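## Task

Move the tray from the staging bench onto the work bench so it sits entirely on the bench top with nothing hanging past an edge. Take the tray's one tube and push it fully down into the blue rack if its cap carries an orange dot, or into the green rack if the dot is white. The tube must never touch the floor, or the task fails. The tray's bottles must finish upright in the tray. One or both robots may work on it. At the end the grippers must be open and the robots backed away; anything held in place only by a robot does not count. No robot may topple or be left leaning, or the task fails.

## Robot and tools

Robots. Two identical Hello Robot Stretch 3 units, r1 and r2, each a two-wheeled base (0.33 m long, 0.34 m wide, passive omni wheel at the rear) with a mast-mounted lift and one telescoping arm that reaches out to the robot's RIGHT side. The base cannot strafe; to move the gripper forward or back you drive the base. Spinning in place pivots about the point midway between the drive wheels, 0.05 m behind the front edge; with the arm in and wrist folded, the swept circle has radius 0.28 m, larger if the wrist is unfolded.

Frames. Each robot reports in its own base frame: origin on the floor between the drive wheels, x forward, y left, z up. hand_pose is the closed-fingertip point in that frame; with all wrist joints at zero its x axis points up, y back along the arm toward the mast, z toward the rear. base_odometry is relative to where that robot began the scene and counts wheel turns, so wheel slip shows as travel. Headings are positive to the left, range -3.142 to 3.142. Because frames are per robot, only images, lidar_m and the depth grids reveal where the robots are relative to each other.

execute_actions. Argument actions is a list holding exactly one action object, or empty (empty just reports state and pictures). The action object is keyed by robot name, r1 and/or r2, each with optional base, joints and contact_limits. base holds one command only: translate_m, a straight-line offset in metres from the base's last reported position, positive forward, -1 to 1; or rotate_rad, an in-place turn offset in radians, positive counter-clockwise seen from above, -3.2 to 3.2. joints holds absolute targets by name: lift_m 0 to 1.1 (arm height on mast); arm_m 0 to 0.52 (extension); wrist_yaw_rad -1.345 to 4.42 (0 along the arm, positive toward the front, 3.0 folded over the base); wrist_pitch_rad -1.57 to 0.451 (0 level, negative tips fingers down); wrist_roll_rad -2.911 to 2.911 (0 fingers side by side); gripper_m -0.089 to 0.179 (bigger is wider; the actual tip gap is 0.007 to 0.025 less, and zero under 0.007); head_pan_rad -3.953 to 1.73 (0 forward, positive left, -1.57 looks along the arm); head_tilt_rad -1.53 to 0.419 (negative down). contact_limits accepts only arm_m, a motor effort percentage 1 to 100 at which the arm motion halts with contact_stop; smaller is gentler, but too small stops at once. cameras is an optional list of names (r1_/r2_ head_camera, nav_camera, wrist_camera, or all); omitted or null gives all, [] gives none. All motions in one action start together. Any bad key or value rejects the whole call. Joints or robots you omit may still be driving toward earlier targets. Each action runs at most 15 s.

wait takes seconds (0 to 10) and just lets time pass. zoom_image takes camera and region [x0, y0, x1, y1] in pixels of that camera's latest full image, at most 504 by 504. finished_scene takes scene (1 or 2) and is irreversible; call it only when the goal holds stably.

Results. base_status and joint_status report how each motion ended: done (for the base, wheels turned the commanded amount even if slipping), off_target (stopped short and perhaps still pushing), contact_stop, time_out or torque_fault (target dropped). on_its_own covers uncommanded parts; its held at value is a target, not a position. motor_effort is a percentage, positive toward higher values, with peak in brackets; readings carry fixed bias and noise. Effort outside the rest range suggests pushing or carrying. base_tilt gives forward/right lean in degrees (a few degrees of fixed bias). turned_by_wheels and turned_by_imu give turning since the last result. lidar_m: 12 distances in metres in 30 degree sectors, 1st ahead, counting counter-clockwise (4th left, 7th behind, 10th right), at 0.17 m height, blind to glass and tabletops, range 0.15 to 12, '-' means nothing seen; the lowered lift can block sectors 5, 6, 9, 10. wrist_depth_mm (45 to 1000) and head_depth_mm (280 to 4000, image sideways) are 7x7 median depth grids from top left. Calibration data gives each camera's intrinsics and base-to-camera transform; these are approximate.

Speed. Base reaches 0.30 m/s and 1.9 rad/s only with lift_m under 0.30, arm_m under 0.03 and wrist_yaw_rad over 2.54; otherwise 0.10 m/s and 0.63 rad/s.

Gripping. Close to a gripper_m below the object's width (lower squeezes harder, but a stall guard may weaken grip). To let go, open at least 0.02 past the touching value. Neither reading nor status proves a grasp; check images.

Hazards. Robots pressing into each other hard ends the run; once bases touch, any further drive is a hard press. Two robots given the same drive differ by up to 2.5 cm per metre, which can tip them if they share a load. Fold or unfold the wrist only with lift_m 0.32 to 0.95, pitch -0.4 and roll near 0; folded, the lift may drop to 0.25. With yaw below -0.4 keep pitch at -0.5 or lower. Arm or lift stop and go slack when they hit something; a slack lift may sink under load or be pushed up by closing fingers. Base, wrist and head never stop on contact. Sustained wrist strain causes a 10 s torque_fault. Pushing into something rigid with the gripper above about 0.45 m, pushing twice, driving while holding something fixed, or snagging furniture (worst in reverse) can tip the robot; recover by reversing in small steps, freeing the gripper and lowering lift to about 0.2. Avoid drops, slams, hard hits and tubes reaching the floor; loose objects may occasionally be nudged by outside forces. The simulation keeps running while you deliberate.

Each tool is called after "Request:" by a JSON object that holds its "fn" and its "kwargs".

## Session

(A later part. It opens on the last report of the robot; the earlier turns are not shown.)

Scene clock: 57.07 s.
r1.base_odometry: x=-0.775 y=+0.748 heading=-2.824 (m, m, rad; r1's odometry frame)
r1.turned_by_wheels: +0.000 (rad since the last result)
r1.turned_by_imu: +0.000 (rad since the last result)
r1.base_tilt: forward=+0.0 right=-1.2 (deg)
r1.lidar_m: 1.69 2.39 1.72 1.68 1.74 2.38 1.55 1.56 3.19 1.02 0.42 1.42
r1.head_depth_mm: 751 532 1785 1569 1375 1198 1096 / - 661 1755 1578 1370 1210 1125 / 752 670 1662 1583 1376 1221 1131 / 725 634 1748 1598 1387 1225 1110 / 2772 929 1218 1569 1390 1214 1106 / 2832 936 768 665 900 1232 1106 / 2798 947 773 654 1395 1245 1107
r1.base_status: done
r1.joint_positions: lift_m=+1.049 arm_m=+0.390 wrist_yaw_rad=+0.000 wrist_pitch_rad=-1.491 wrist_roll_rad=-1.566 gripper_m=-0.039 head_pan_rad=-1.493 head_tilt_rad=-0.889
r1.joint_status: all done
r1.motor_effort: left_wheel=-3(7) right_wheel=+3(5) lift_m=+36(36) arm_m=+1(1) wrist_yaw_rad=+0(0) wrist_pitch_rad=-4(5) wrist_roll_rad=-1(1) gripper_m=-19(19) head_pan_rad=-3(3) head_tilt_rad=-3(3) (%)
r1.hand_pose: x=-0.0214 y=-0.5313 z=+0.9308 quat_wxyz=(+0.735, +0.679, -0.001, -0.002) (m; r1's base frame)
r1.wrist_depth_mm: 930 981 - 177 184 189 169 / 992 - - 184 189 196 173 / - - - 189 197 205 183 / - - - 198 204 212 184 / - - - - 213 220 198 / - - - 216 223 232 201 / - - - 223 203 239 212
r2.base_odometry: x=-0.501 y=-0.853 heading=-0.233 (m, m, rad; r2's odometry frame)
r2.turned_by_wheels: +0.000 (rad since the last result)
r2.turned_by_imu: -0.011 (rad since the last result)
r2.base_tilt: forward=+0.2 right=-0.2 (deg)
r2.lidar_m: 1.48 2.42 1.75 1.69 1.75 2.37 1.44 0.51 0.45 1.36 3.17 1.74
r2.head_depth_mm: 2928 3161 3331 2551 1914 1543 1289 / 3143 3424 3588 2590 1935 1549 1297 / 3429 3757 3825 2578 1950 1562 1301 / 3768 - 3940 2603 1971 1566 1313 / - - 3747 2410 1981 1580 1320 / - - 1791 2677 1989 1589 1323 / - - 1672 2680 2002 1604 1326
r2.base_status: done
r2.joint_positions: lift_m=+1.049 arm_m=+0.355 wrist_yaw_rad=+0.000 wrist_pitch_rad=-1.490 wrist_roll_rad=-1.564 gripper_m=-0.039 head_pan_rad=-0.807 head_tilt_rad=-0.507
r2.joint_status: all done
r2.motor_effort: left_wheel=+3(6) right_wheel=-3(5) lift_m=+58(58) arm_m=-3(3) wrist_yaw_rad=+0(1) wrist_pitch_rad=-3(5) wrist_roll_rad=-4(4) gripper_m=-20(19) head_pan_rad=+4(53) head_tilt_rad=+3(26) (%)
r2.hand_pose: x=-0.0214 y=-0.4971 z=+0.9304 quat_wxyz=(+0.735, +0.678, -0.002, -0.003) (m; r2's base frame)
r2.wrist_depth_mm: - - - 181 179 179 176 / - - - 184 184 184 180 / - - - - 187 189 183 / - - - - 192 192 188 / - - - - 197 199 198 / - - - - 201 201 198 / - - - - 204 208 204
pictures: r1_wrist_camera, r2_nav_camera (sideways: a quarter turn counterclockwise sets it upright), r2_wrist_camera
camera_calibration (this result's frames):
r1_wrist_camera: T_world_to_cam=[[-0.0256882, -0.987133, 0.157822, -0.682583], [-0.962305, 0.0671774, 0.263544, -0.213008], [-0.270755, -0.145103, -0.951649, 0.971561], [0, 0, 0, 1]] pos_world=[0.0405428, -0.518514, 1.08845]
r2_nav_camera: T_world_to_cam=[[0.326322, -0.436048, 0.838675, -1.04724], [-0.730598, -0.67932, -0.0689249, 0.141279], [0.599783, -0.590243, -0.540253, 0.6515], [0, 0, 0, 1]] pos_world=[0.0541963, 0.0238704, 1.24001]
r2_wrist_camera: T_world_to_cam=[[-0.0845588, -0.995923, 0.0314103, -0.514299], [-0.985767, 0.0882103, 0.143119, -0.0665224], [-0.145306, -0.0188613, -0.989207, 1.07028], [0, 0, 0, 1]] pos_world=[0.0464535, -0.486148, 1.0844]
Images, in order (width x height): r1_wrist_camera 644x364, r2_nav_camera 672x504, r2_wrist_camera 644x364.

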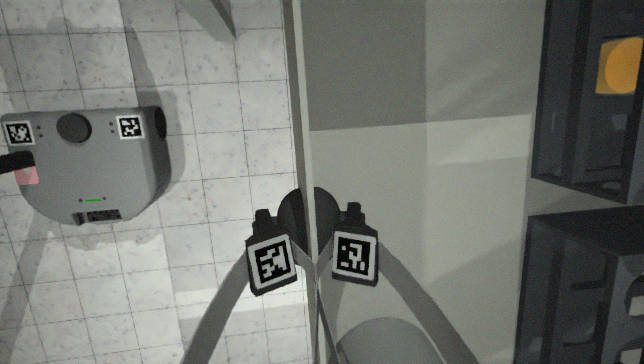

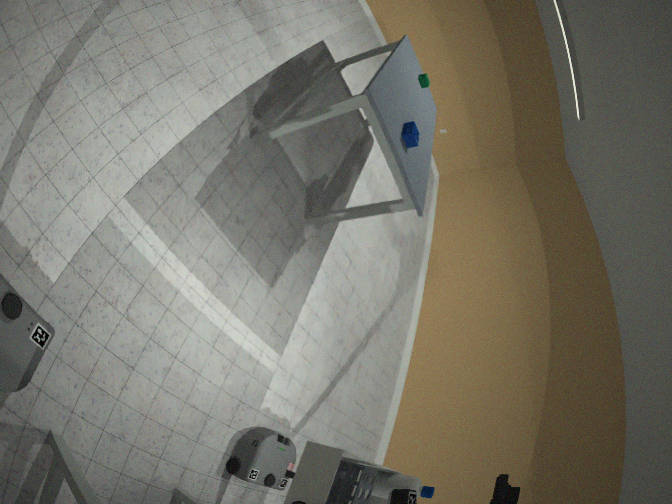

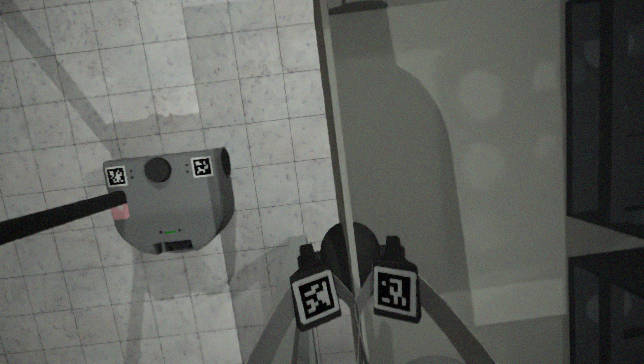

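r2 drifts right; correct it.

Request:
{"fn": "execute_actions", "kwargs": {"actions": [{"r2":{"base":{"rotate_rad":0.016}}}], "cameras": []}}

Request:
{"fn": "execute_actions", "kwargs": {"actions": [{"r1":{"base":{"translate_m":-1}},"r2":{"base":{"translate_m":1}}}], "cameras": ["r2_head_camera","r2_nav_camera","r2_wrist_camera"]}}

Scene clock: 58.60 s.
r1.base_odometry: x=-0.775 y=+0.748 heading=-2.824 (m, m, rad; r1's odometry frame)
r1.turned_by_wheels: +0.000 (rad since the last result)
r1.turned_by_imu: +0.000 (rad since the last result)
r1.base_tilt: forward=-0.1 right=-1.2 (deg)
r1.lidar_m: 1.69 2.39 1.73 1.68 1.74 2.38 1.55 1.56 3.19 1.02 0.42 1.41
r1.head_depth_mm: 752 533 1748 1570 1376 1207 1092 / - 663 1770 1577 1364 1221 1121 / 753 660 1670 1579 1378 1222 1134 / 2655 622 1744 1592 1383 1225 1115 / 2757 930 1211 1577 1389 1210 1106 / 2783 937 769 665 901 1238 1105 / 2838 946 772 658 1381 1245 1111
r1.base_status: not commanded
r1.joint_positions: lift_m=+1.049 arm_m=+0.390 wrist_yaw_rad=+0.000 wrist_pitch_rad=-1.491 wrist_roll_rad=-1.566 gripper_m=-0.039 head_pan_rad=-1.493 head_tilt_rad=-0.889
r1.joint_status: not commanded
r1.motor_effort: left_wheel=-3(3) right_wheel=+4(4) lift_m=+35(36) arm_m=+1(1) wrist_yaw_rad=+0(1) wrist_pitch_rad=-4(4) wrist_roll_rad=-1(1) gripper_m=-20(19) head_pan_rad=-3(3) head_tilt_rad=-4(4) (%)
r1.hand_pose: x=-0.0214 y=-0.5313 z=+0.9308 quat_wxyz=(+0.734, +0.679, -0.001, -0.002) (m; r1's base frame)
r1.wrist_depth_mm: 965 992 - 178 183 189 170 / 999 1000 - 182 189 196 172 / - - - 190 196 205 182 / - - - 198 206 213 185 / - - - - 213 222 198 / - - - 216 224 229 203 / - - - 221 208 240 215
r2.base_odometry: x=-0.501 y=-0.853 heading=-0.217 (m, m, rad; r2's odometry frame)
r2.turned_by_wheels: +0.016 (rad since the last result)
r2.turned_by_imu: +0.016 (rad since the last result)
r2.base_tilt: forward=+0.2 right=-0.2 (deg)
r2.lidar_m: 1.48 2.38 1.74 1.69 1.76 2.41 1.35 0.50 0.46 1.36 3.20 1.49
r2.head_depth_mm: 2978 3182 3371 2550 1912 1540 1287 / 3192 3462 3546 2557 1950 1551 1302 / 3448 3781 3852 2603 1941 1567 1306 / 3798 - 3959 2607 1970 1570 1309 / - - 3653 2400 1971 1577 1313 / - - 1932 2656 2001 1587 1322 / - - 1655 2698 2002 1596 1327
r2.base_status: done
r2.joint_positions: lift_m=+1.049 arm_m=+0.355 wrist_yaw_rad=-0.001 wrist_pitch_rad=-1.490 wrist_roll_rad=-1.564 gripper_m=-0.039 head_pan_rad=-0.807 head_tilt_rad=-0.507
r2.joint_status: not commanded
r2.motor_effort: left_wheel=+1(5) right_wheel=+0(5) lift_m=+57(57) arm_m=-3(3) wrist_yaw_rad=+1(1) wrist_pitch_rad=-3(3) wrist_roll_rad=-4(4) gripper_m=-19(19) head_pan_rad=+4(4) head_tilt_rad=+4(3) (%)
r2.hand_pose: x=-0.0214 y=-0.4970 z=+0.9304 quat_wxyz=(+0.735, +0.678, -0.002, -0.003) (m; r2's base frame)
r2.wrist_depth_mm: - - - - 179 180 176 / - - - - 183 184 179 / - - - - 187 189 185 / - - - - 192 193 188 / - - - - 196 197 196 / - - - - 200 201 194 / - - - - 208 207 202
pictures: none
No camera images: the call's "cameras" was empty. Leave "cameras" out to get every camera's image.

Scene clock: 70.13 s.
r1.base_odometry: x=+0.175 y=+1.060 heading=-2.824 (m, m, rad; r1's odometry frame)
r1.turned_by_wheels: +0.000 (rad since the last result)
r1.turned_by_imu: +0.000 (rad since the last result)
r1.base_tilt: forward=+0.1 right=-1.2 (deg)
r1.lidar_m: 2.66 2.35 1.74 1.68 1.73 2.38 1.97 0.62 1.12 1.36 3.20 1.27
r1.head_depth_mm: 762 536 1790 1559 1362 1203 1093 / - 662 1759 1580 1368 1211 1123 / 759 662 1666 1582 1371 1212 1135 / 1691 626 1756 1600 1381 1224 1118 / 2773 2302 1891 1603 1398 1224 1099 / 2803 2299 1890 1610 1409 1235 1103 / 2817 2340 1908 1621 1412 1245 1115
r1.base_status: done
r1.joint_positions: lift_m=+1.049 arm_m=+0.390 wrist_yaw_rad=+0.000 wrist_pitch_rad=-1.487 wrist_roll_rad=-1.566 gripper_m=-0.039 head_pan_rad=-1.493 head_tilt_rad=-0.889
r1.joint_status: not commanded
r1.motor_effort: left_wheel=-4(8) right_wheel=+5(7) lift_m=+36(36) arm_m=+1(1) wrist_yaw_rad=+0(0) wrist_pitch_rad=-6(6) wrist_roll_rad=-1(1) gripper_m=-19(20) head_pan_rad=-3(3) head_tilt_rad=-3(4) (%)
r1.hand_pose: x=-0.0214 y=-0.5322 z=+0.9307 quat_wxyz=(+0.736, +0.677, -0.001, -0.002) (m; r1's base frame)
r1.wrist_depth_mm: 954 967 - 178 183 190 171 / 955 994 - 184 190 197 173 / - - - 190 197 205 183 / - - - 199 205 214 186 / - - - - 214 222 198 / - - - 217 225 231 206 / - - - 222 205 238 213
r2.base_odometry: x=+0.476 y=-1.069 heading=-0.217 (m, m, rad; r2's odometry frame)
r2.turned_by_wheels: +0.000 (rad since the last result)
r2.turned_by_imu: -0.011 (rad since the last result)
r2.base_tilt: forward=+0.2 right=-0.2 (deg)
r2.lidar_m: 1.35 2.39 1.75 1.69 1.75 2.38 1.37 1.34 3.20 1.37 1.08 0.56
r2.head_depth_mm: 2905 3170 3335 1093 1751 1461 1287 / 3179 3463 3557 1053 1752 1546 1294 / 3457 3757 3832 1001 834 1567 1304 / 3829 - 3881 1027 807 786 927 / - - 1633 1088 815 1458 1221 / - - 1654 1100 856 1589 1290 / 3782 3968 1667 1106 1868 1518 1328
r2.base_status: done
r2.joint_positions: lift_m=+1.049 arm_m=+0.355 wrist_yaw_rad=-0.001 wrist_pitch_rad=-1.485 wrist_roll_rad=-1.564 gripper_m=-0.039 head_pan_rad=-0.807 head_tilt_rad=-0.507
r2.joint_status: not commanded
r2.motor_effort: left_wheel=+2(4) right_wheel=-1(5) lift_m=+57(58) arm_m=-3(3) wrist_yaw_rad=+1(2) wrist_pitch_rad=-5(5) wrist_roll_rad=-4(4) gripper_m=-19(20) head_pan_rad=+5(4) head_tilt_rad=+3(3) (%)
r2.hand_pose: x=-0.0214 y=-0.4982 z=+0.9304 quat_wxyz=(+0.736, +0.677, -0.002, -0.003) (m; r2's base frame)
r2.wrist_depth_mm: - - - 180 178 179 176 / - - - - 183 185 181 / - - - - 188 190 184 / - - - - 193 192 190 / - - - - 197 198 199 / - - - - 200 202 194 / - - - - 208 208 203
pictures: r2_head_camera (sideways: a quarter turn clockwise sets it upright), r2_nav_camera (sideways: a quarter turn counterclockwise sets it upright), r2_wrist_camera
camera_calibration (this result's frames):
r2_head_camera: T_world_to_cam=[[-0.329664, 0.368834, -0.86907, 1.15103], [0.691283, 0.721251, 0.043875, -0.0515232], [0.643, -0.58631, -0.492739, 0.59351], [0, 0, 0, 1]] pos_world=[0.0334443, -0.0393983, 1.29504]
r2_nav_camera: T_world_to_cam=[[0.326305, -0.436008, 0.838703, -1.04728], [-0.730577, -0.679342, -0.0689256, 0.141279], [0.599818, -0.590246, -0.54021, 0.651445], [0, 0, 0, 1]] pos_world=[0.0541978, 0.0238695, 1.24001]
r2_wrist_camera: T_world_to_cam=[[-0.0851689, -0.995725, 0.0357412, -0.519357], [-0.985712, 0.0894359, 0.142735, -0.0654526], [-0.145321, -0.0230739, -0.989115, 1.06806], [0, 0, 0, 1]] pos_world=[0.0464615, -0.486639, 1.08434]
Images, in order (width x height): r2_head_camera 896x504, r2_nav_camera 672x504, r2_wrist_camera 644x364.

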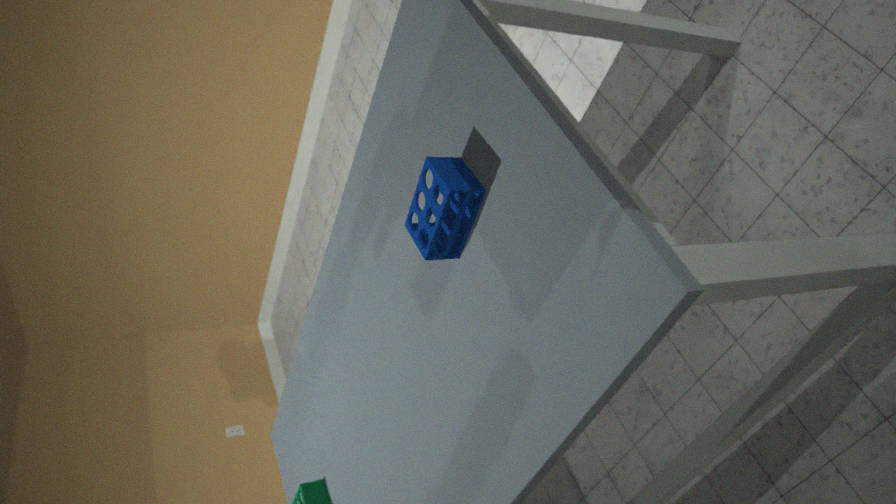

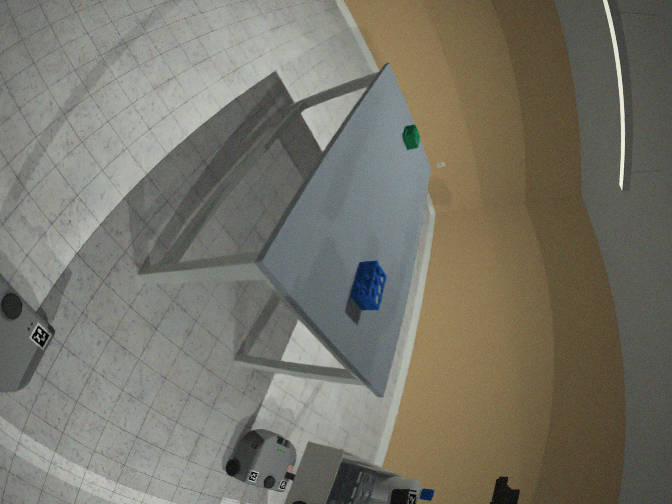

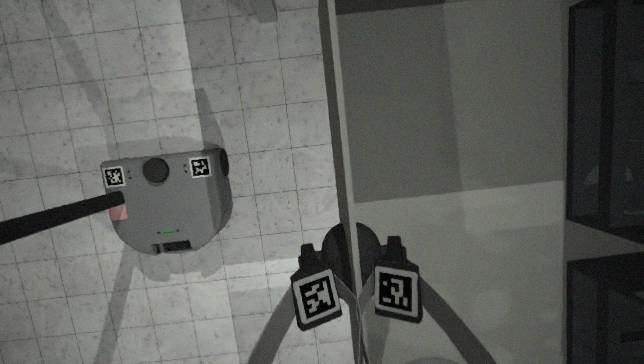

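Request:
{"fn": "execute_actions", "kwargs": {"actions": [{"r1":{"base":{"translate_m":-1}},"r2":{"base":{"translate_m":1},"joints":{"head_pan_rad":-1.9,"head_tilt_rad":-0.8}}}], "cameras": []}}

Request:
{"fn": "execute_actions", "kwargs": {"actions": [{"r1":{"joints":{"lift_m":0.93}},"r2":{"joints":{"lift_m":0.93}}}], "cameras": ["r1_head_camera","r2_head_camera"]}}

Scene clock: 82.30 s.
r1.base_odometry: x=+1.125 y=+1.371 heading=-2.825 (m, m, rad; r1's odometry frame)
r1.turned_by_wheels: +0.000 (rad since the last result)
r1.turned_by_imu: -0.001 (rad since the last result)
r1.base_tilt: forward=+0.1 right=-1.2 (deg)
r1.lidar_m: 2.25 2.38 1.73 1.68 1.74 2.39 3.00 1.00 1.04 1.00 1.04 0.57
r1.head_depth_mm: 755 532 709 630 1315 1206 1094 / - 663 728 635 1322 1211 1124 / 763 668 734 640 1322 1213 1135 / 782 627 741 643 1363 1226 1116 / 2767 927 761 647 1371 1229 1107 / 2784 938 769 652 1370 1228 1105 / 2829 940 775 655 1381 1223 1116
r1.base_status: done
r1.joint_positions: lift_m=+1.049 arm_m=+0.390 wrist_yaw_rad=+0.000 wrist_pitch_rad=-1.497 wrist_roll_rad=-1.566 gripper_m=-0.039 head_pan_rad=-1.493 head_tilt_rad=-0.889
r1.joint_status: not commanded
r1.motor_effort: left_wheel=-2(8) right_wheel=+4(7) lift_m=+36(36) arm_m=+1(1) wrist_yaw_rad=+0(0) wrist_pitch_rad=-1(6) wrist_roll_rad=-2(1) gripper_m=-19(19) head_pan_rad=-3(3) head_tilt_rad=-3(4) (%)
r1.hand_pose: x=-0.0214 y=-0.5296 z=+0.9308 quat_wxyz=(+0.732, +0.681, -0.001, -0.002) (m; r1's base frame)
r1.wrist_depth_mm: 285 285 297 177 183 189 169 / - 295 305 183 189 195 171 / 305 307 319 190 196 203 182 / - 317 330 198 204 212 184 / - 331 342 - 212 219 197 / - 348 351 216 222 229 200 / - 359 372 220 204 237 210
r2.base_odometry: x=+1.452 y=-1.284 heading=-0.217 (m, m, rad; r2's odometry frame)
r2.turned_by_wheels: +0.000 (rad since the last result)
r2.turned_by_imu: -0.011 (rad since the last result)
r2.base_tilt: forward=+0.1 right=-0.1 (deg)
r2.lidar_m: 2.95 2.43 1.77 1.69 1.75 2.38 2.32 0.50 0.36 0.35 0.36 0.48
r2.head_depth_mm: - 2723 861 709 643 1287 1139 / 3185 1119 829 714 621 1295 1136 / 3067 1132 806 720 610 1303 1109 / 2863 528 568 726 612 1288 1112 / 2800 797 576 731 618 1247 1122 / - - 668 718 621 571 1162 / - 765 649 703 626 562 1173
r2.base_status: done
r2.joint_positions: lift_m=+1.049 arm_m=+0.355 wrist_yaw_rad=-0.001 wrist_pitch_rad=-1.497 wrist_roll_rad=-1.564 gripper_m=-0.039 head_pan_rad=-1.893 head_tilt_rad=-0.790
r2.joint_status: all done
r2.motor_effort: left_wheel=+3(6) right_wheel=-3(4) lift_m=+57(57) arm_m=-3(3) wrist_yaw_rad=+2(1) wrist_pitch_rad=-1(5) wrist_roll_rad=-4(4) gripper_m=-18(20) head_pan_rad=-5(54) head_tilt_rad=-3(23) (%)
r2.hand_pose: x=-0.0214 y=-0.4953 z=+0.9305 quat_wxyz=(+0.733, +0.681, -0.002, -0.003) (m; r2's base frame)
r2.wrist_depth_mm: - 310 308 179 179 179 174 / - 321 313 312 182 183 178 / - - 322 314 187 188 182 / - 331 331 329 190 192 186 / - - 335 335 196 197 196 / - - 341 - 201 202 196 / - - 352 355 206 207 201
pictures: none
No camera images: the call's "cameras" was empty. Leave "cameras" out to get every camera's image.

Scene clock: 84.23 s.
r1.base_odometry: x=+1.125 y=+1.371 heading=-2.825 (m, m, rad; r1's odometry frame)
r1.turned_by_wheels: +0.000 (rad since the last result)
r1.turned_by_imu: +0.000 (rad since the last result)
r1.base_tilt: forward=+0.1 right=-1.2 (deg)
r1.lidar_m: 2.25 2.37 1.74 1.67 1.73 2.38 3.00 1.00 1.04 1.00 1.04 0.57
r1.head_depth_mm: - 802 618 631 1315 1205 1100 / - - 696 634 1329 1211 1125 / 2654 805 700 640 1334 1212 1132 / 2734 835 693 644 1365 1225 1116 / 2755 928 764 648 1369 1230 1100 / 2802 936 768 653 1376 1239 1110 / 2845 944 772 656 1377 1223 1114
r1.base_status: not commanded
r1.joint_positions: lift_m=+0.930 arm_m=+0.390 wrist_yaw_rad=+0.000 wrist_pitch_rad=-1.497 wrist_roll_rad=-1.566 gripper_m=-0.039 head_pan_rad=-1.493 head_tilt_rad=-0.889
r1.joint_status: all done
r1.motor_effort: left_wheel=-3(3) right_wheel=+4(4) lift_m=+21(33) arm_m=+1(1) wrist_yaw_rad=+0(1) wrist_pitch_rad=-1(1) wrist_roll_rad=-1(1) gripper_m=-19(19) head_pan_rad=-3(3) head_tilt_rad=-3(3) (%)
r1.hand_pose: x=-0.0214 y=-0.5296 z=+0.8115 quat_wxyz=(+0.732, +0.681, -0.001, -0.002) (m; r1's base frame)
r1.wrist_depth_mm: 175 180 185 177 182 188 170 / 181 188 193 183 190 195 172 / 187 193 198 190 195 204 182 / 193 200 207 198 204 211 185 / 201 207 213 - 213 219 197 / 209 215 223 216 221 230 202 / 216 224 235 223 204 238 211
r2.base_odometry: x=+1.452 y=-1.284 heading=-0.217 (m, m, rad; r2's odometry frame)
r2.turned_by_wheels: +0.000 (rad since the last result)
r2.turned_by_imu: +0.000 (rad since the last result)
r2.base_tilt: forward=+0.3 right=-0.1 (deg)
r2.lidar_m: 2.95 2.43 1.77 1.70 1.75 2.38 2.31 0.50 0.36 0.35 0.36 0.48
r2.head_depth_mm: 3166 2721 905 - - 1211 1134 / 3070 1119 - - 619 1299 1135 / 2992 3172 - 689 610 1308 1112 / 2826 - 611 671 614 1282 1113 / 2695 - 779 677 617 1249 1118 / 2592 - - 658 621 570 1163 / 685 2754 809 715 625 560 1169
r2.base_status: not commanded
r2.joint_positions: lift_m=+0.930 arm_m=+0.355 wrist_yaw_rad=-0.001 wrist_pitch_rad=-1.497 wrist_roll_rad=-1.564 gripper_m=-0.039 head_pan_rad=-1.893 head_tilt_rad=-0.790
r2.joint_status: all done
r2.motor_effort: left_wheel=+2(3) right_wheel=-3(3) lift_m=+22(53) arm_m=-3(3) wrist_yaw_rad=-1(1) wrist_pitch_rad=-1(1) wrist_roll_rad=-4(4) gripper_m=-19(19) head_pan_rad=-5(5) head_tilt_rad=-5(4) (%)
r2.hand_pose: x=-0.0214 y=-0.4952 z=+0.8118 quat_wxyz=(+0.732, +0.681, -0.002, -0.003) (m; r2's base frame)
r2.wrist_depth_mm: 196 196 195 180 178 178 174 / 201 200 201 184 184 182 178 / 204 205 204 201 187 188 183 / 942 208 211 210 193 192 188 / - 214 215 214 197 197 195 / - 219 220 - 199 201 195 / - 226 227 226 207 206 202
pictures: r1_head_camera (sideways: a quarter turn clockwise sets it upright), r2_head_camera (sideways: a quarter turn clockwise sets it upright)
camera_calibration (this result's frames):
r1_head_camera: T_world_to_cam=[[-0.0775786, 0.81682, -0.571652, 0.768015], [0.993589, 0.110636, 0.0232458, -0.0338582], [0.0822329, -0.566184, -0.820167, 1.02663], [0, 0, 0, 1]] pos_world=[0.00880024, -0.042326, 1.28183]
r2_head_camera: T_world_to_cam=[[0.243024, 0.674766, -0.696872, 0.923068], [0.95597, -0.288435, 0.0540958, -0.0664261], [-0.1645, -0.679335, -0.715152, 0.887771], [0, 0, 0, 1]] pos_world=[-0.0147881, -0.0389202, 1.28174]
Images, in order (width x height): r1_head_camera 896x504, r2_head_camera 896x504.

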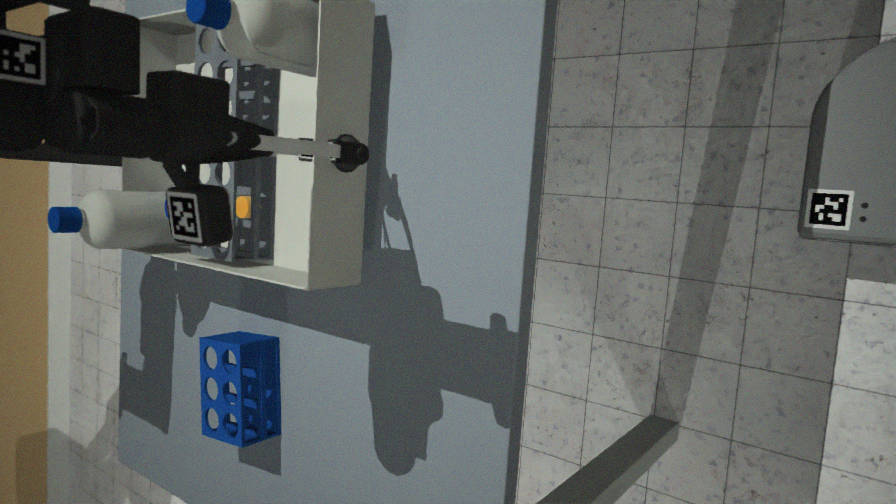

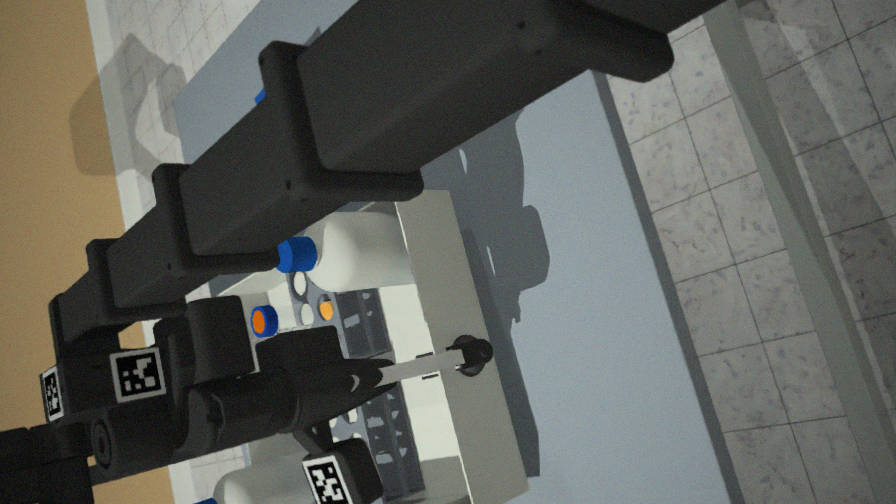

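Request:
{"fn": "execute_actions", "kwargs": {"actions": [{"r1":{"joints":{"lift_m":0.915}},"r2":{"joints":{"lift_m":0.915}}}], "cameras": []}}

Request:
{"fn": "execute_actions", "kwargs": {"actions": [{"r1":{"joints":{"gripper_m":0.05}},"r2":{"joints":{"gripper_m":0.05}}}], "cameras": []}}

Request:
{"fn": "execute_actions", "kwargs": {"actions": [{"r1":{"base":{"translate_m":0.06},"joints":{"lift_m":1.03}},"r2":{"joints":{"lift_m":1.0}}}], "cameras": []}}

Request:
{"fn": "execute_actions", "kwargs": {"actions": [{"r1":{"joints":{"wrist_roll_rad":0,"wrist_pitch_rad":-1.2,"gripper_m":0.085,"arm_m":0.44,"head_tilt_rad":-0.7}},"r2":{"base":{"translate_m":-0.2},"joints":{"arm_m":0.0,"head_pan_rad":-1.5,"head_tilt_rad":-0.7}}}], "cameras": ["r1_head_camera","r2_head_camera","r1_wrist_camera"]}}

Scene clock: 86.60 s.
r1.base_odometry: x=+1.125 y=+1.371 heading=-2.825 (m, m, rad; r1's odometry frame)
r1.turned_by_wheels: +0.000 (rad since the last result)
r1.turned_by_imu: +0.000 (rad since the last result)
r1.base_tilt: forward=+0.0 right=-1.2 (deg)
r1.lidar_m: 2.25 2.37 1.74 1.68 1.74 2.38 3.01 1.00 1.04 1.00 1.04 0.57
r1.head_depth_mm: - 766 627 633 1314 1209 1095 / - - 741 636 1313 1211 1119 / 2644 815 749 639 1324 1222 1130 / 2680 849 706 643 1366 1220 1113 / 2755 930 763 647 1372 1232 1100 / 2828 933 768 652 1374 1239 1107 / 2849 943 773 657 1380 1227 1115
r1.base_status: not commanded
r1.joint_positions: lift_m=+0.915 arm_m=+0.390 wrist_yaw_rad=+0.000 wrist_pitch_rad=-1.497 wrist_roll_rad=-1.566 gripper_m=-0.039 head_pan_rad=-1.493 head_tilt_rad=-0.889
r1.joint_status: all done
r1.motor_effort: left_wheel=-3(4) right_wheel=+4(4) lift_m=+21(19) arm_m=+1(1) wrist_yaw_rad=-1(0) wrist_pitch_rad=-1(1) wrist_roll_rad=-1(1) gripper_m=-19(19) head_pan_rad=-3(3) head_tilt_rad=-3(3) (%)
r1.hand_pose: x=-0.0214 y=-0.5296 z=+0.7965 quat_wxyz=(+0.732, +0.681, -0.001, -0.002) (m; r1's base frame)
r1.wrist_depth_mm: 164 167 172 175 181 190 170 / 169 172 178 182 189 195 171 / 174 179 185 189 196 203 182 / 179 185 193 197 204 210 185 / 186 192 197 - 212 220 197 / 194 200 205 214 223 228 200 / 201 206 218 219 204 239 211
r2.base_odometry: x=+1.452 y=-1.284 heading=-0.217 (m, m, rad; r2's odometry frame)
r2.turned_by_wheels: +0.000 (rad since the last result)
r2.turned_by_imu: +0.000 (rad since the last result)
r2.base_tilt: forward=+0.1 right=-0.2 (deg)
r2.lidar_m: 2.95 2.44 1.77 1.69 1.75 2.37 2.32 0.50 0.36 0.34 0.36 0.48
r2.head_depth_mm: 3170 2732 876 - - 1102 1134 / 3049 1121 - - 621 1298 1139 / 2965 3046 - 683 610 1297 1111 / 2831 - 621 672 613 1284 1115 / 2723 - 788 743 618 1249 1118 / 2617 - - 732 622 572 1161 / 695 2793 823 718 626 562 1169
r2.base_status: not commanded
r2.joint_positions: lift_m=+0.915 arm_m=+0.355 wrist_yaw_rad=-0.001 wrist_pitch_rad=-1.497 wrist_roll_rad=-1.564 gripper_m=-0.039 head_pan_rad=-1.893 head_tilt_rad=-0.790
r2.joint_status: all done
r2.motor_effort: left_wheel=+3(3) right_wheel=-4(2) lift_m=+22(24) arm_m=-3(3) wrist_yaw_rad=+2(0) wrist_pitch_rad=-1(1) wrist_roll_rad=-4(4) gripper_m=-19(19) head_pan_rad=-5(5) head_tilt_rad=-4(4) (%)
r2.hand_pose: x=-0.0214 y=-0.4952 z=+0.7968 quat_wxyz=(+0.732, +0.681, -0.002, -0.003) (m; r2's base frame)
r2.wrist_depth_mm: 180 180 182 180 178 180 176 / 185 185 186 185 182 183 179 / 191 190 191 189 189 186 183 / 195 194 195 194 192 193 187 / 199 198 199 199 195 197 197 / - 202 203 - 199 200 195 / - 209 208 209 206 207 201
pictures: none
No camera images: the call's "cameras" was empty. Leave "cameras" out to get every camera's image.

Scene clock: 88.00 s.
r1.base_odometry: x=+1.125 y=+1.371 heading=-2.825 (m, m, rad; r1's odometry frame)
r1.turned_by_wheels: +0.000 (rad since the last result)
r1.turned_by_imu: +0.000 (rad since the last result)
r1.base_tilt: forward=+0.0 right=-1.1 (deg)
r1.lidar_m: 2.24 2.37 1.74 1.67 1.74 2.38 3.01 1.00 1.04 1.00 1.04 0.57
r1.head_depth_mm: - 769 630 633 1312 1206 1095 / - - 740 636 1318 1213 1123 / 2680 816 749 639 1326 1225 1138 / 2745 847 703 644 1360 1219 1118 / 2775 926 764 648 1365 1236 1104 / 2813 935 769 654 1371 1233 1109 / 2838 943 774 655 1384 1220 1110
r1.base_status: not commanded
r1.joint_positions: lift_m=+0.915 arm_m=+0.390 wrist_yaw_rad=+0.000 wrist_pitch_rad=-1.499 wrist_roll_rad=-1.566 gripper_m=+0.050 head_pan_rad=-1.493 head_tilt_rad=-0.889
r1.joint_status: all done
r1.motor_effort: left_wheel=-3(3) right_wheel=+4(4) lift_m=+20(21) arm_m=+1(1) wrist_yaw_rad=+0(0) wrist_pitch_rad=+0(2) wrist_roll_rad=-1(1) gripper_m=+0(82) head_pan_rad=-3(3) head_tilt_rad=-3(4) (%)
r1.hand_pose: x=-0.0214 y=-0.5292 z=+0.7965 quat_wxyz=(+0.732, +0.682, -0.001, -0.002) (m; r1's base frame)
r1.wrist_depth_mm: 163 166 173 176 183 189 170 / 169 173 179 182 190 197 171 / 174 179 187 190 197 204 182 / 180 185 194 197 204 214 185 / 186 192 196 206 213 221 198 / 194 200 211 214 224 231 203 / 201 208 216 219 224 237 211
r2.base_odometry: x=+1.452 y=-1.284 heading=-0.217 (m, m, rad; r2's odometry frame)
r2.turned_by_wheels: +0.000 (rad since the last result)
r2.turned_by_imu: +0.000 (rad since the last result)
r2.base_tilt: forward=+0.2 right=-0.1 (deg)
r2.lidar_m: 2.94 2.43 1.76 1.69 1.75 2.38 2.32 0.50 0.36 0.35 0.36 0.48
r2.head_depth_mm: 3168 2723 875 - - 1106 1132 / 3059 1119 - - 621 1292 1139 / 2951 3050 - 685 611 1296 1112 / 2864 - 621 670 613 1282 1113 / 2730 - 789 745 617 1240 1121 / 2591 - - 732 621 571 1159 / 695 2777 823 722 625 561 1165
r2.base_status: not commanded
r2.joint_positions: lift_m=+0.915 arm_m=+0.355 wrist_yaw_rad=-0.001 wrist_pitch_rad=-1.499 wrist_roll_rad=-1.564 gripper_m=+0.050 head_pan_rad=-1.893 head_tilt_rad=-0.790
r2.joint_status: all done
r2.motor_effort: left_wheel=+3(3) right_wheel=-2(3) lift_m=+21(22) arm_m=-3(3) wrist_yaw_rad=+1(1) wrist_pitch_rad=+0(1) wrist_roll_rad=-4(4) gripper_m=+1(80) head_pan_rad=-5(6) head_tilt_rad=-4(5) (%)
r2.hand_pose: x=-0.0214 y=-0.4947 z=+0.7969 quat_wxyz=(+0.732, +0.682, -0.002, -0.003) (m; r2's base frame)
r2.wrist_depth_mm: 181 183 183 181 180 182 176 / 186 186 186 185 185 185 180 / 191 191 191 188 189 188 183 / 197 194 195 194 193 194 188 / 202 199 200 200 197 199 199 / - 204 204 203 203 202 197 / - 210 210 210 207 209 202
pictures: none
No camera images: the call's "cameras" was empty. Leave "cameras" out to get every camera's image.

Scene clock: 89.90 s.
r1.base_odometry: x=+1.068 y=+1.353 heading=-2.825 (m, m, rad; r1's odometry frame)
r1.turned_by_wheels: +0.000 (rad since the last result)
r1.turned_by_imu: +0.000 (rad since the last result)
r1.base_tilt: forward=+0.0 right=-1.2 (deg)
r1.lidar_m: 2.19 2.38 1.74 1.67 1.74 2.38 3.06 1.05 1.04 1.00 0.55 0.52
r1.head_depth_mm: 2641 838 675 633 1319 1202 1094 / - 852 741 636 1326 1215 1117 / 2629 790 747 640 1330 1222 1135 / 2747 924 744 644 1353 1228 1115 / 2794 926 763 647 1369 1232 1100 / 2794 942 767 649 1370 1220 1107 / 2839 1004 773 656 964 1239 1113
r1.base_status: done
r1.joint_positions: lift_m=+1.030 arm_m=+0.390 wrist_yaw_rad=+0.000 wrist_pitch_rad=-1.499 wrist_roll_rad=-1.566 gripper_m=+0.050 head_pan_rad=-1.493 head_tilt_rad=-0.889
r1.joint_status: all done
r1.motor_effort: left_wheel=-4(4) right_wheel=+4(11) lift_m=+31(33) arm_m=+2(1) wrist_yaw_rad=+0(0) wrist_pitch_rad=-1(1) wrist_roll_rad=-1(1) gripper_m=+0(0) head_pan_rad=-3(3) head_tilt_rad=-3(3) (%)
r1.hand_pose: x=-0.0214 y=-0.5293 z=+0.9110 quat_wxyz=(+0.732, +0.681, -0.001, -0.002) (m; r1's base frame)
r1.wrist_depth_mm: 265 270 277 285 297 308 320 / 275 276 287 295 305 284 307 / 281 287 299 304 318 272 309 / 294 299 309 318 331 278 358 / - 311 315 327 339 310 377 / - 322 339 345 360 306 389 / - 332 350 307 367 322 381
r2.base_odometry: x=+1.452 y=-1.284 heading=-0.217 (m, m, rad; r2's odometry frame)
r2.turned_by_wheels: +0.000 (rad since the last result)
r2.turned_by_imu: +0.000 (rad since the last result)
r2.base_tilt: forward=+0.1 right=-0.2 (deg)
r2.lidar_m: 2.95 2.44 1.76 1.69 1.76 2.37 2.33 0.50 0.36 0.35 0.36 0.48
r2.head_depth_mm: 3022 - - 710 642 1290 1137 / - - 821 715 620 1296 1137 / - - 852 701 610 1302 1112 / - 2812 626 672 613 1281 1113 / 2804 2848 798 679 618 1252 1118 / - - 824 668 620 572 1161 / - 2863 825 721 625 561 1170
r2.base_status: not commanded
r2.joint_positions: lift_m=+0.999 arm_m=+0.355 wrist_yaw_rad=-0.001 wrist_pitch_rad=-1.498 wrist_roll_rad=-1.564 gripper_m=+0.050 head_pan_rad=-1.893 head_tilt_rad=-0.790
r2.joint_status: all done
r2.motor_effort: left_wheel=+3(3) right_wheel=-3(3) lift_m=+51(55) arm_m=-2(2) wrist_yaw_rad=+0(1) wrist_pitch_rad=-1(0) wrist_roll_rad=-4(4) gripper_m=+0(0) head_pan_rad=-5(5) head_tilt_rad=-4(4) (%)
r2.hand_pose: x=-0.0214 y=-0.4948 z=+0.8807 quat_wxyz=(+0.732, +0.681, -0.002, -0.003) (m; r2's base frame)
r2.wrist_depth_mm: - 263 261 260 233 226 209 / 991 268 266 267 264 260 210 / - 276 272 273 271 268 240 / - 278 281 276 278 274 247 / - 286 287 282 284 282 242 / - - 293 287 288 284 230 / - - 299 300 238 298 240
pictures: none
No camera images: the call's "cameras" was empty. Leave "cameras" out to get every camera's image.

Scene clock: 93.73 s.
r1.base_odometry: x=+1.068 y=+1.353 heading=-2.825 (m, m, rad; r1's odometry frame)
r1.turned_by_wheels: +0.000 (rad since the last result)
r1.turned_by_imu: -0.001 (rad since the last result)
r1.base_tilt: forward=+0.1 right=-1.2 (deg)
r1.lidar_m: 2.18 2.38 1.74 1.67 1.74 2.38 3.06 1.06 1.04 1.00 0.55 0.52
r1.head_depth_mm: - 2875 922 680 623 1222 1131 / - 2913 928 759 625 1248 1134 / 2586 2924 830 700 629 1254 1129 / 2664 2983 987 762 631 1283 1143 / 2740 3072 990 775 636 1290 1142 / 2758 3096 1002 776 638 1297 1128 / 2795 3079 2370 782 641 943 1136
r1.base_status: not commanded
r1.joint_positions: lift_m=+1.030 arm_m=+0.440 wrist_yaw_rad=+0.000 wrist_pitch_rad=-1.207 wrist_roll_rad=-0.006 gripper_m=+0.085 head_pan_rad=-1.493 head_tilt_rad=-0.705
r1.joint_status: all done
r1.motor_effort: left_wheel=-3(4) right_wheel=+4(4) lift_m=+32(30) arm_m=+2(2) wrist_yaw_rad=+1(0) wrist_pitch_rad=+3(2) wrist_roll_rad=+2(2) gripper_m=+0(79) head_pan_rad=-3(3) head_tilt_rad=+3(17) (%)
r1.hand_pose: x=-0.0216 y=-0.6534 z=+0.9203 quat_wxyz=(+0.584, +0.403, -0.580, -0.400) (m; r1's base frame)
r1.wrist_depth_mm: 335 340 288 348 354 355 367 / 333 336 334 343 349 315 359 / 273 327 271 275 287 286 354 / 264 326 291 271 321 309 345 / 309 315 322 323 330 334 338 / 308 313 313 319 320 262 210 / 302 308 309 315 317 290 184
r2.base_odometry: x=+1.257 y=-1.241 heading=-0.217 (m, m, rad; r2's odometry frame)
r2.turned_by_wheels: +0.000 (rad since the last result)
r2.turned_by_imu: +0.001 (rad since the last result)
r2.base_tilt: forward=+0.1 right=-0.2 (deg)
r2.lidar_m: 3.15 2.44 1.76 1.69 1.75 2.38 2.13 0.48 0.36 0.35 0.36 0.49
r2.head_depth_mm: 2654 2965 1032 - - - - / 2676 2926 1040 - - - - / 2694 2981 963 770 654 579 978 / 672 1518 941 631 658 571 - / 2729 3008 954 778 661 574 - / 2747 3052 872 789 667 589 1209 / 2761 3072 1055 775 671 594 1204
r2.base_status: done
r2.joint_positions: lift_m=+0.999 arm_m=+0.000 wrist_yaw_rad=+0.000 wrist_pitch_rad=-1.498 wrist_roll_rad=-1.566 gripper_m=+0.050 head_pan_rad=-1.507 head_tilt_rad=-0.704
r2.joint_status: all done
r2.motor_effort: left_wheel=+3(4) right_wheel=-2(7) lift_m=+51(51) arm_m=-3(3) wrist_yaw_rad=+0(0) wrist_pitch_rad=-1(1) wrist_roll_rad=-3(4) gripper_m=+1(0) head_pan_rad=+4(41) head_tilt_rad=+2(12) (%)
r2.hand_pose: x=-0.0214 y=-0.1400 z=+0.8807 quat_wxyz=(+0.732, +0.681, -0.002, -0.002) (m; r2's base frame)
r2.wrist_depth_mm: 959 956 946 - 988 279 264 / - - - - - 286 270 / - - - - - 297 275 / - - - - - - 282 / - - - - - - 289 / - - - - - 306 297 / - - - - - 482 302
pictures: r1_head_camera (sideways: a quarter turn clockwise sets it upright), r1_wrist_camera, r2_head_camera (sideways: a quarter turn clockwise sets it upright)
camera_calibration (this result's frames):
r1_head_camera: T_world_to_cam=[[-0.0683902, 0.698598, -0.712238, 0.951141], [0.993303, 0.114316, 0.0167478, -0.0254016], [0.09312, -0.706323, -0.701738, 0.87256], [0, 0, 0, 1]] pos_world=[0.00902746, -0.045252, 1.29017]
r1_wrist_camera: T_world_to_cam=[[-0.996689, 0.0418641, 0.0697062, -0.0690348], [0.0353284, 0.995087, -0.0924881, 0.753259], [-0.0732357, -0.0897192, -0.993271, 1.0226], [0, 0, 0, 1]] pos_world=[-0.0205267, -0.654921, 1.0902]
r2_head_camera: T_world_to_cam=[[-0.0249841, 0.654824, -0.755368, 1.00094], [0.99393, 0.0972517, 0.0514323, -0.0631959], [0.10714, -0.749498, -0.653279, 0.805637], [0, 0, 0, 1]] pos_world=[0.00150387, -0.0454696, 1.28563]
Images, in order (width x height): r1_head_camera 896x504, r1_wrist_camera 644x364, r2_head_camera 896x504.

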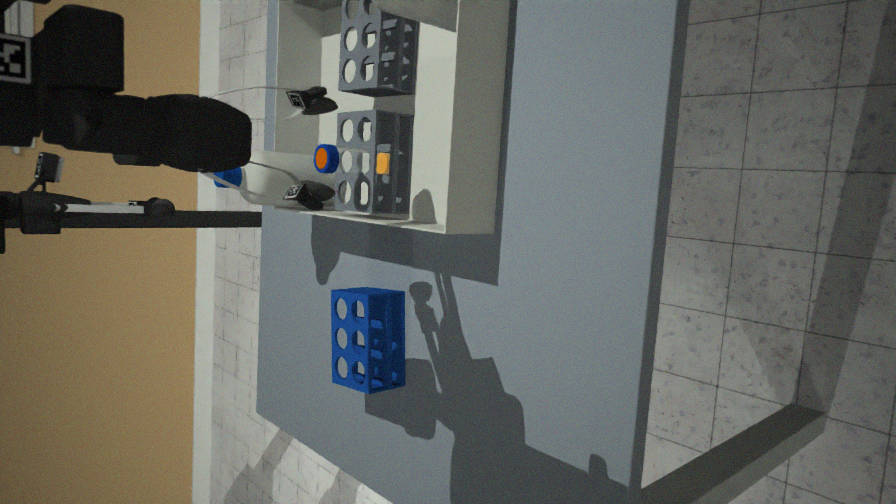

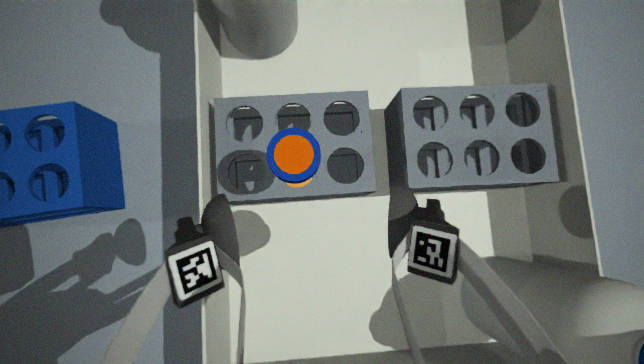

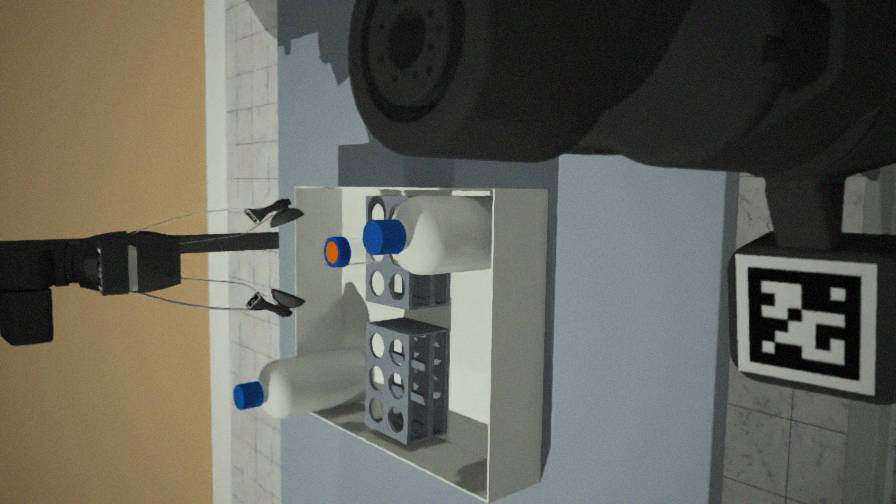

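Request:
{"fn": "execute_actions", "kwargs": {"actions": [{"r1":{"base":{"translate_m":0.007},"joints":{"arm_m":0.478,"lift_m":0.985}},"r2":{"joints":{"lift_m":0.75}}}], "cameras": ["r1_head_camera","r2_head_camera","r1_wrist_camera"]}}

Scene clock: 97.63 s.
r1.base_odometry: x=+1.061 y=+1.350 heading=-2.825 (m, m, rad; r1's odometry frame)
r1.turned_by_wheels: +0.000 (rad since the last result)
r1.turned_by_imu: -0.001 (rad since the last result)
r1.base_tilt: forward=+0.1 right=-1.1 (deg)
r1.lidar_m: 2.18 2.37 1.74 1.67 1.73 2.37 3.07 1.07 1.04 1.00 0.54 0.52
r1.head_depth_mm: - 2968 926 687 623 1217 1129 / - 2978 924 757 626 1246 1127 / 2600 1201 843 700 630 1253 1138 / 1255 2964 984 768 631 1288 1146 / 2714 3067 987 774 633 1287 1143 / 2757 3093 994 779 637 1303 1129 / 2756 3106 2465 782 640 924 1129
r1.base_status: done
r1.joint_positions: lift_m=+0.985 arm_m=+0.478 wrist_yaw_rad=+0.000 wrist_pitch_rad=-1.206 wrist_roll_rad=-0.006 gripper_m=+0.085 head_pan_rad=-1.493 head_tilt_rad=-0.705
r1.joint_status: all done
r1.motor_effort: left_wheel=-3(4) right_wheel=+4(11) lift_m=+17(29) arm_m=+2(2) wrist_yaw_rad=-1(1) wrist_pitch_rad=+3(3) wrist_roll_rad=+2(2) gripper_m=+0(0) head_pan_rad=-3(3) head_tilt_rad=+2(2) (%)
r1.hand_pose: x=-0.0216 y=-0.6916 z=+0.8761 quat_wxyz=(+0.584, +0.402, -0.580, -0.400) (m; r1's base frame)
r1.wrist_depth_mm: 290 294 222 296 302 309 265 / 286 289 283 294 298 303 257 / 282 284 237 282 275 261 239 / 233 278 221 224 227 231 234 / 225 274 274 158 239 282 243 / 266 270 272 274 277 283 267 / 263 267 254 268 273 277 222
r2.base_odometry: x=+1.257 y=-1.241 heading=-0.217 (m, m, rad; r2's odometry frame)
r2.turned_by_wheels: +0.000 (rad since the last result)
r2.turned_by_imu: -0.001 (rad since the last result)
r2.base_tilt: forward=+0.2 right=-0.2 (deg)
r2.lidar_m: 3.14 2.43 1.76 1.69 1.75 2.38 2.12 0.49 0.36 0.35 0.36 0.49
r2.head_depth_mm: 2629 2914 992 758 644 560 - / 2661 2942 1002 765 649 564 1221 / 2684 2953 971 769 652 578 1203 / 650 708 945 630 659 583 1188 / 646 3008 953 777 663 586 1191 / 2737 3058 872 788 667 590 1194 / 2745 3138 1055 776 670 594 1203
r2.base_status: not commanded
r2.joint_positions: lift_m=+0.751 arm_m=+0.000 wrist_yaw_rad=+0.000 wrist_pitch_rad=-1.498 wrist_roll_rad=-1.566 gripper_m=+0.050 head_pan_rad=-1.507 head_tilt_rad=-0.704
r2.joint_status: all done
r2.motor_effort: left_wheel=+3(3) right_wheel=-3(3) lift_m=+15(49) arm_m=-3(3) wrist_yaw_rad=-1(0) wrist_pitch_rad=-1(1) wrist_roll_rad=-3(3) gripper_m=+0(0) head_pan_rad=+4(4) head_tilt_rad=+3(2) (%)
r2.hand_pose: x=-0.0214 y=-0.1400 z=+0.6321 quat_wxyz=(+0.732, +0.681, -0.002, -0.002) (m; r2's base frame)
r2.wrist_depth_mm: 726 754 741 724 743 737 758 / 763 758 761 769 747 756 771 / 776 778 795 791 786 785 793 / 779 804 - 815 813 785 798 / 803 819 - 834 813 824 828 / - 844 845 826 835 835 862 / 848 854 866 851 853 536 867
pictures: r1_head_camera (sideways: a quarter turn clockwise sets it upright), r1_wrist_camera, r2_head_camera (sideways: a quarter turn clockwise sets it upright)
camera_calibration (this result's frames):
r1_head_camera: T_world_to_cam=[[-0.0683862, 0.698545, -0.712291, 0.95121], [0.993303, 0.114317, 0.0167451, -0.025398], [0.0931242, -0.706376, -0.701684, 0.872491], [0, 0, 0, 1]] pos_world=[0.00902753, -0.0452529, 1.29018]
r1_wrist_camera: T_world_to_cam=[[-0.99668, 0.0425044, 0.0694502, -0.0636882], [0.0359353, 0.994995, -0.0932421, 0.787781], [-0.0730658, -0.0904367, -0.993218, 0.974741], [0, 0, 0, 1]] pos_world=[-0.0205656, -0.692979, 1.04601]
r2_head_camera: T_world_to_cam=[[-0.0249841, 0.654824, -0.755368, 1.00094], [0.99393, 0.0972518, 0.0514323, -0.0631959], [0.10714, -0.749498, -0.653279, 0.805637], [0, 0, 0, 1]] pos_world=[0.00150388, -0.0454696, 1.28563]
Images, in order (width x height): r1_head_camera 896x504, r1_wrist_camera 644x364, r2_head_camera 896x504.

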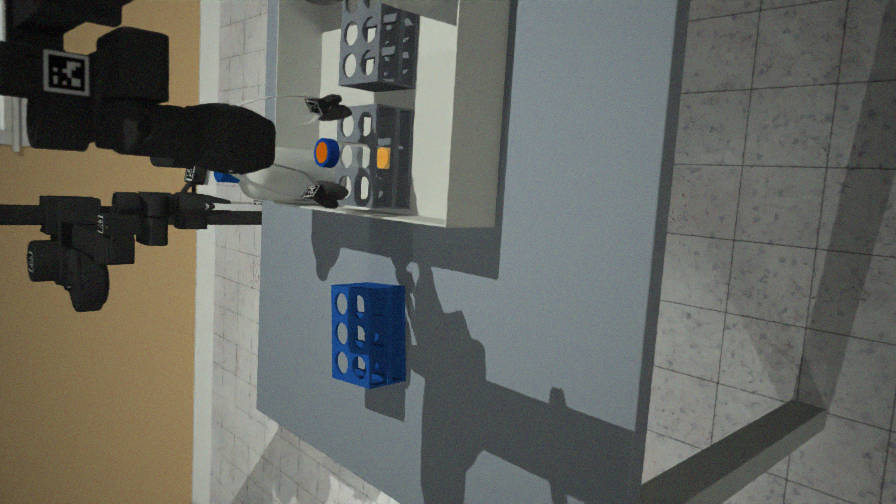

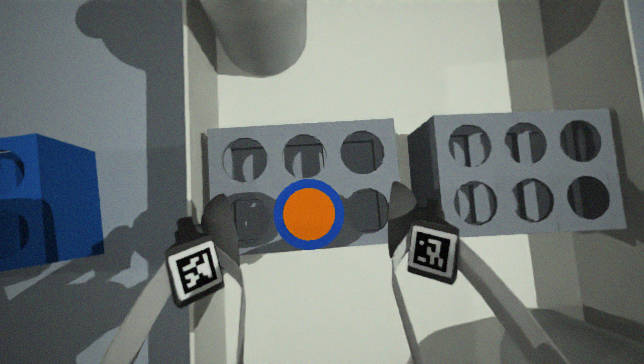

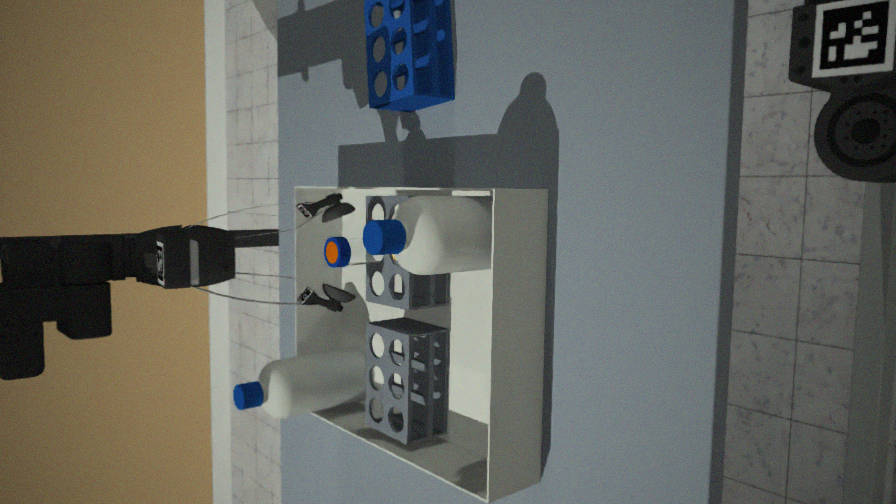

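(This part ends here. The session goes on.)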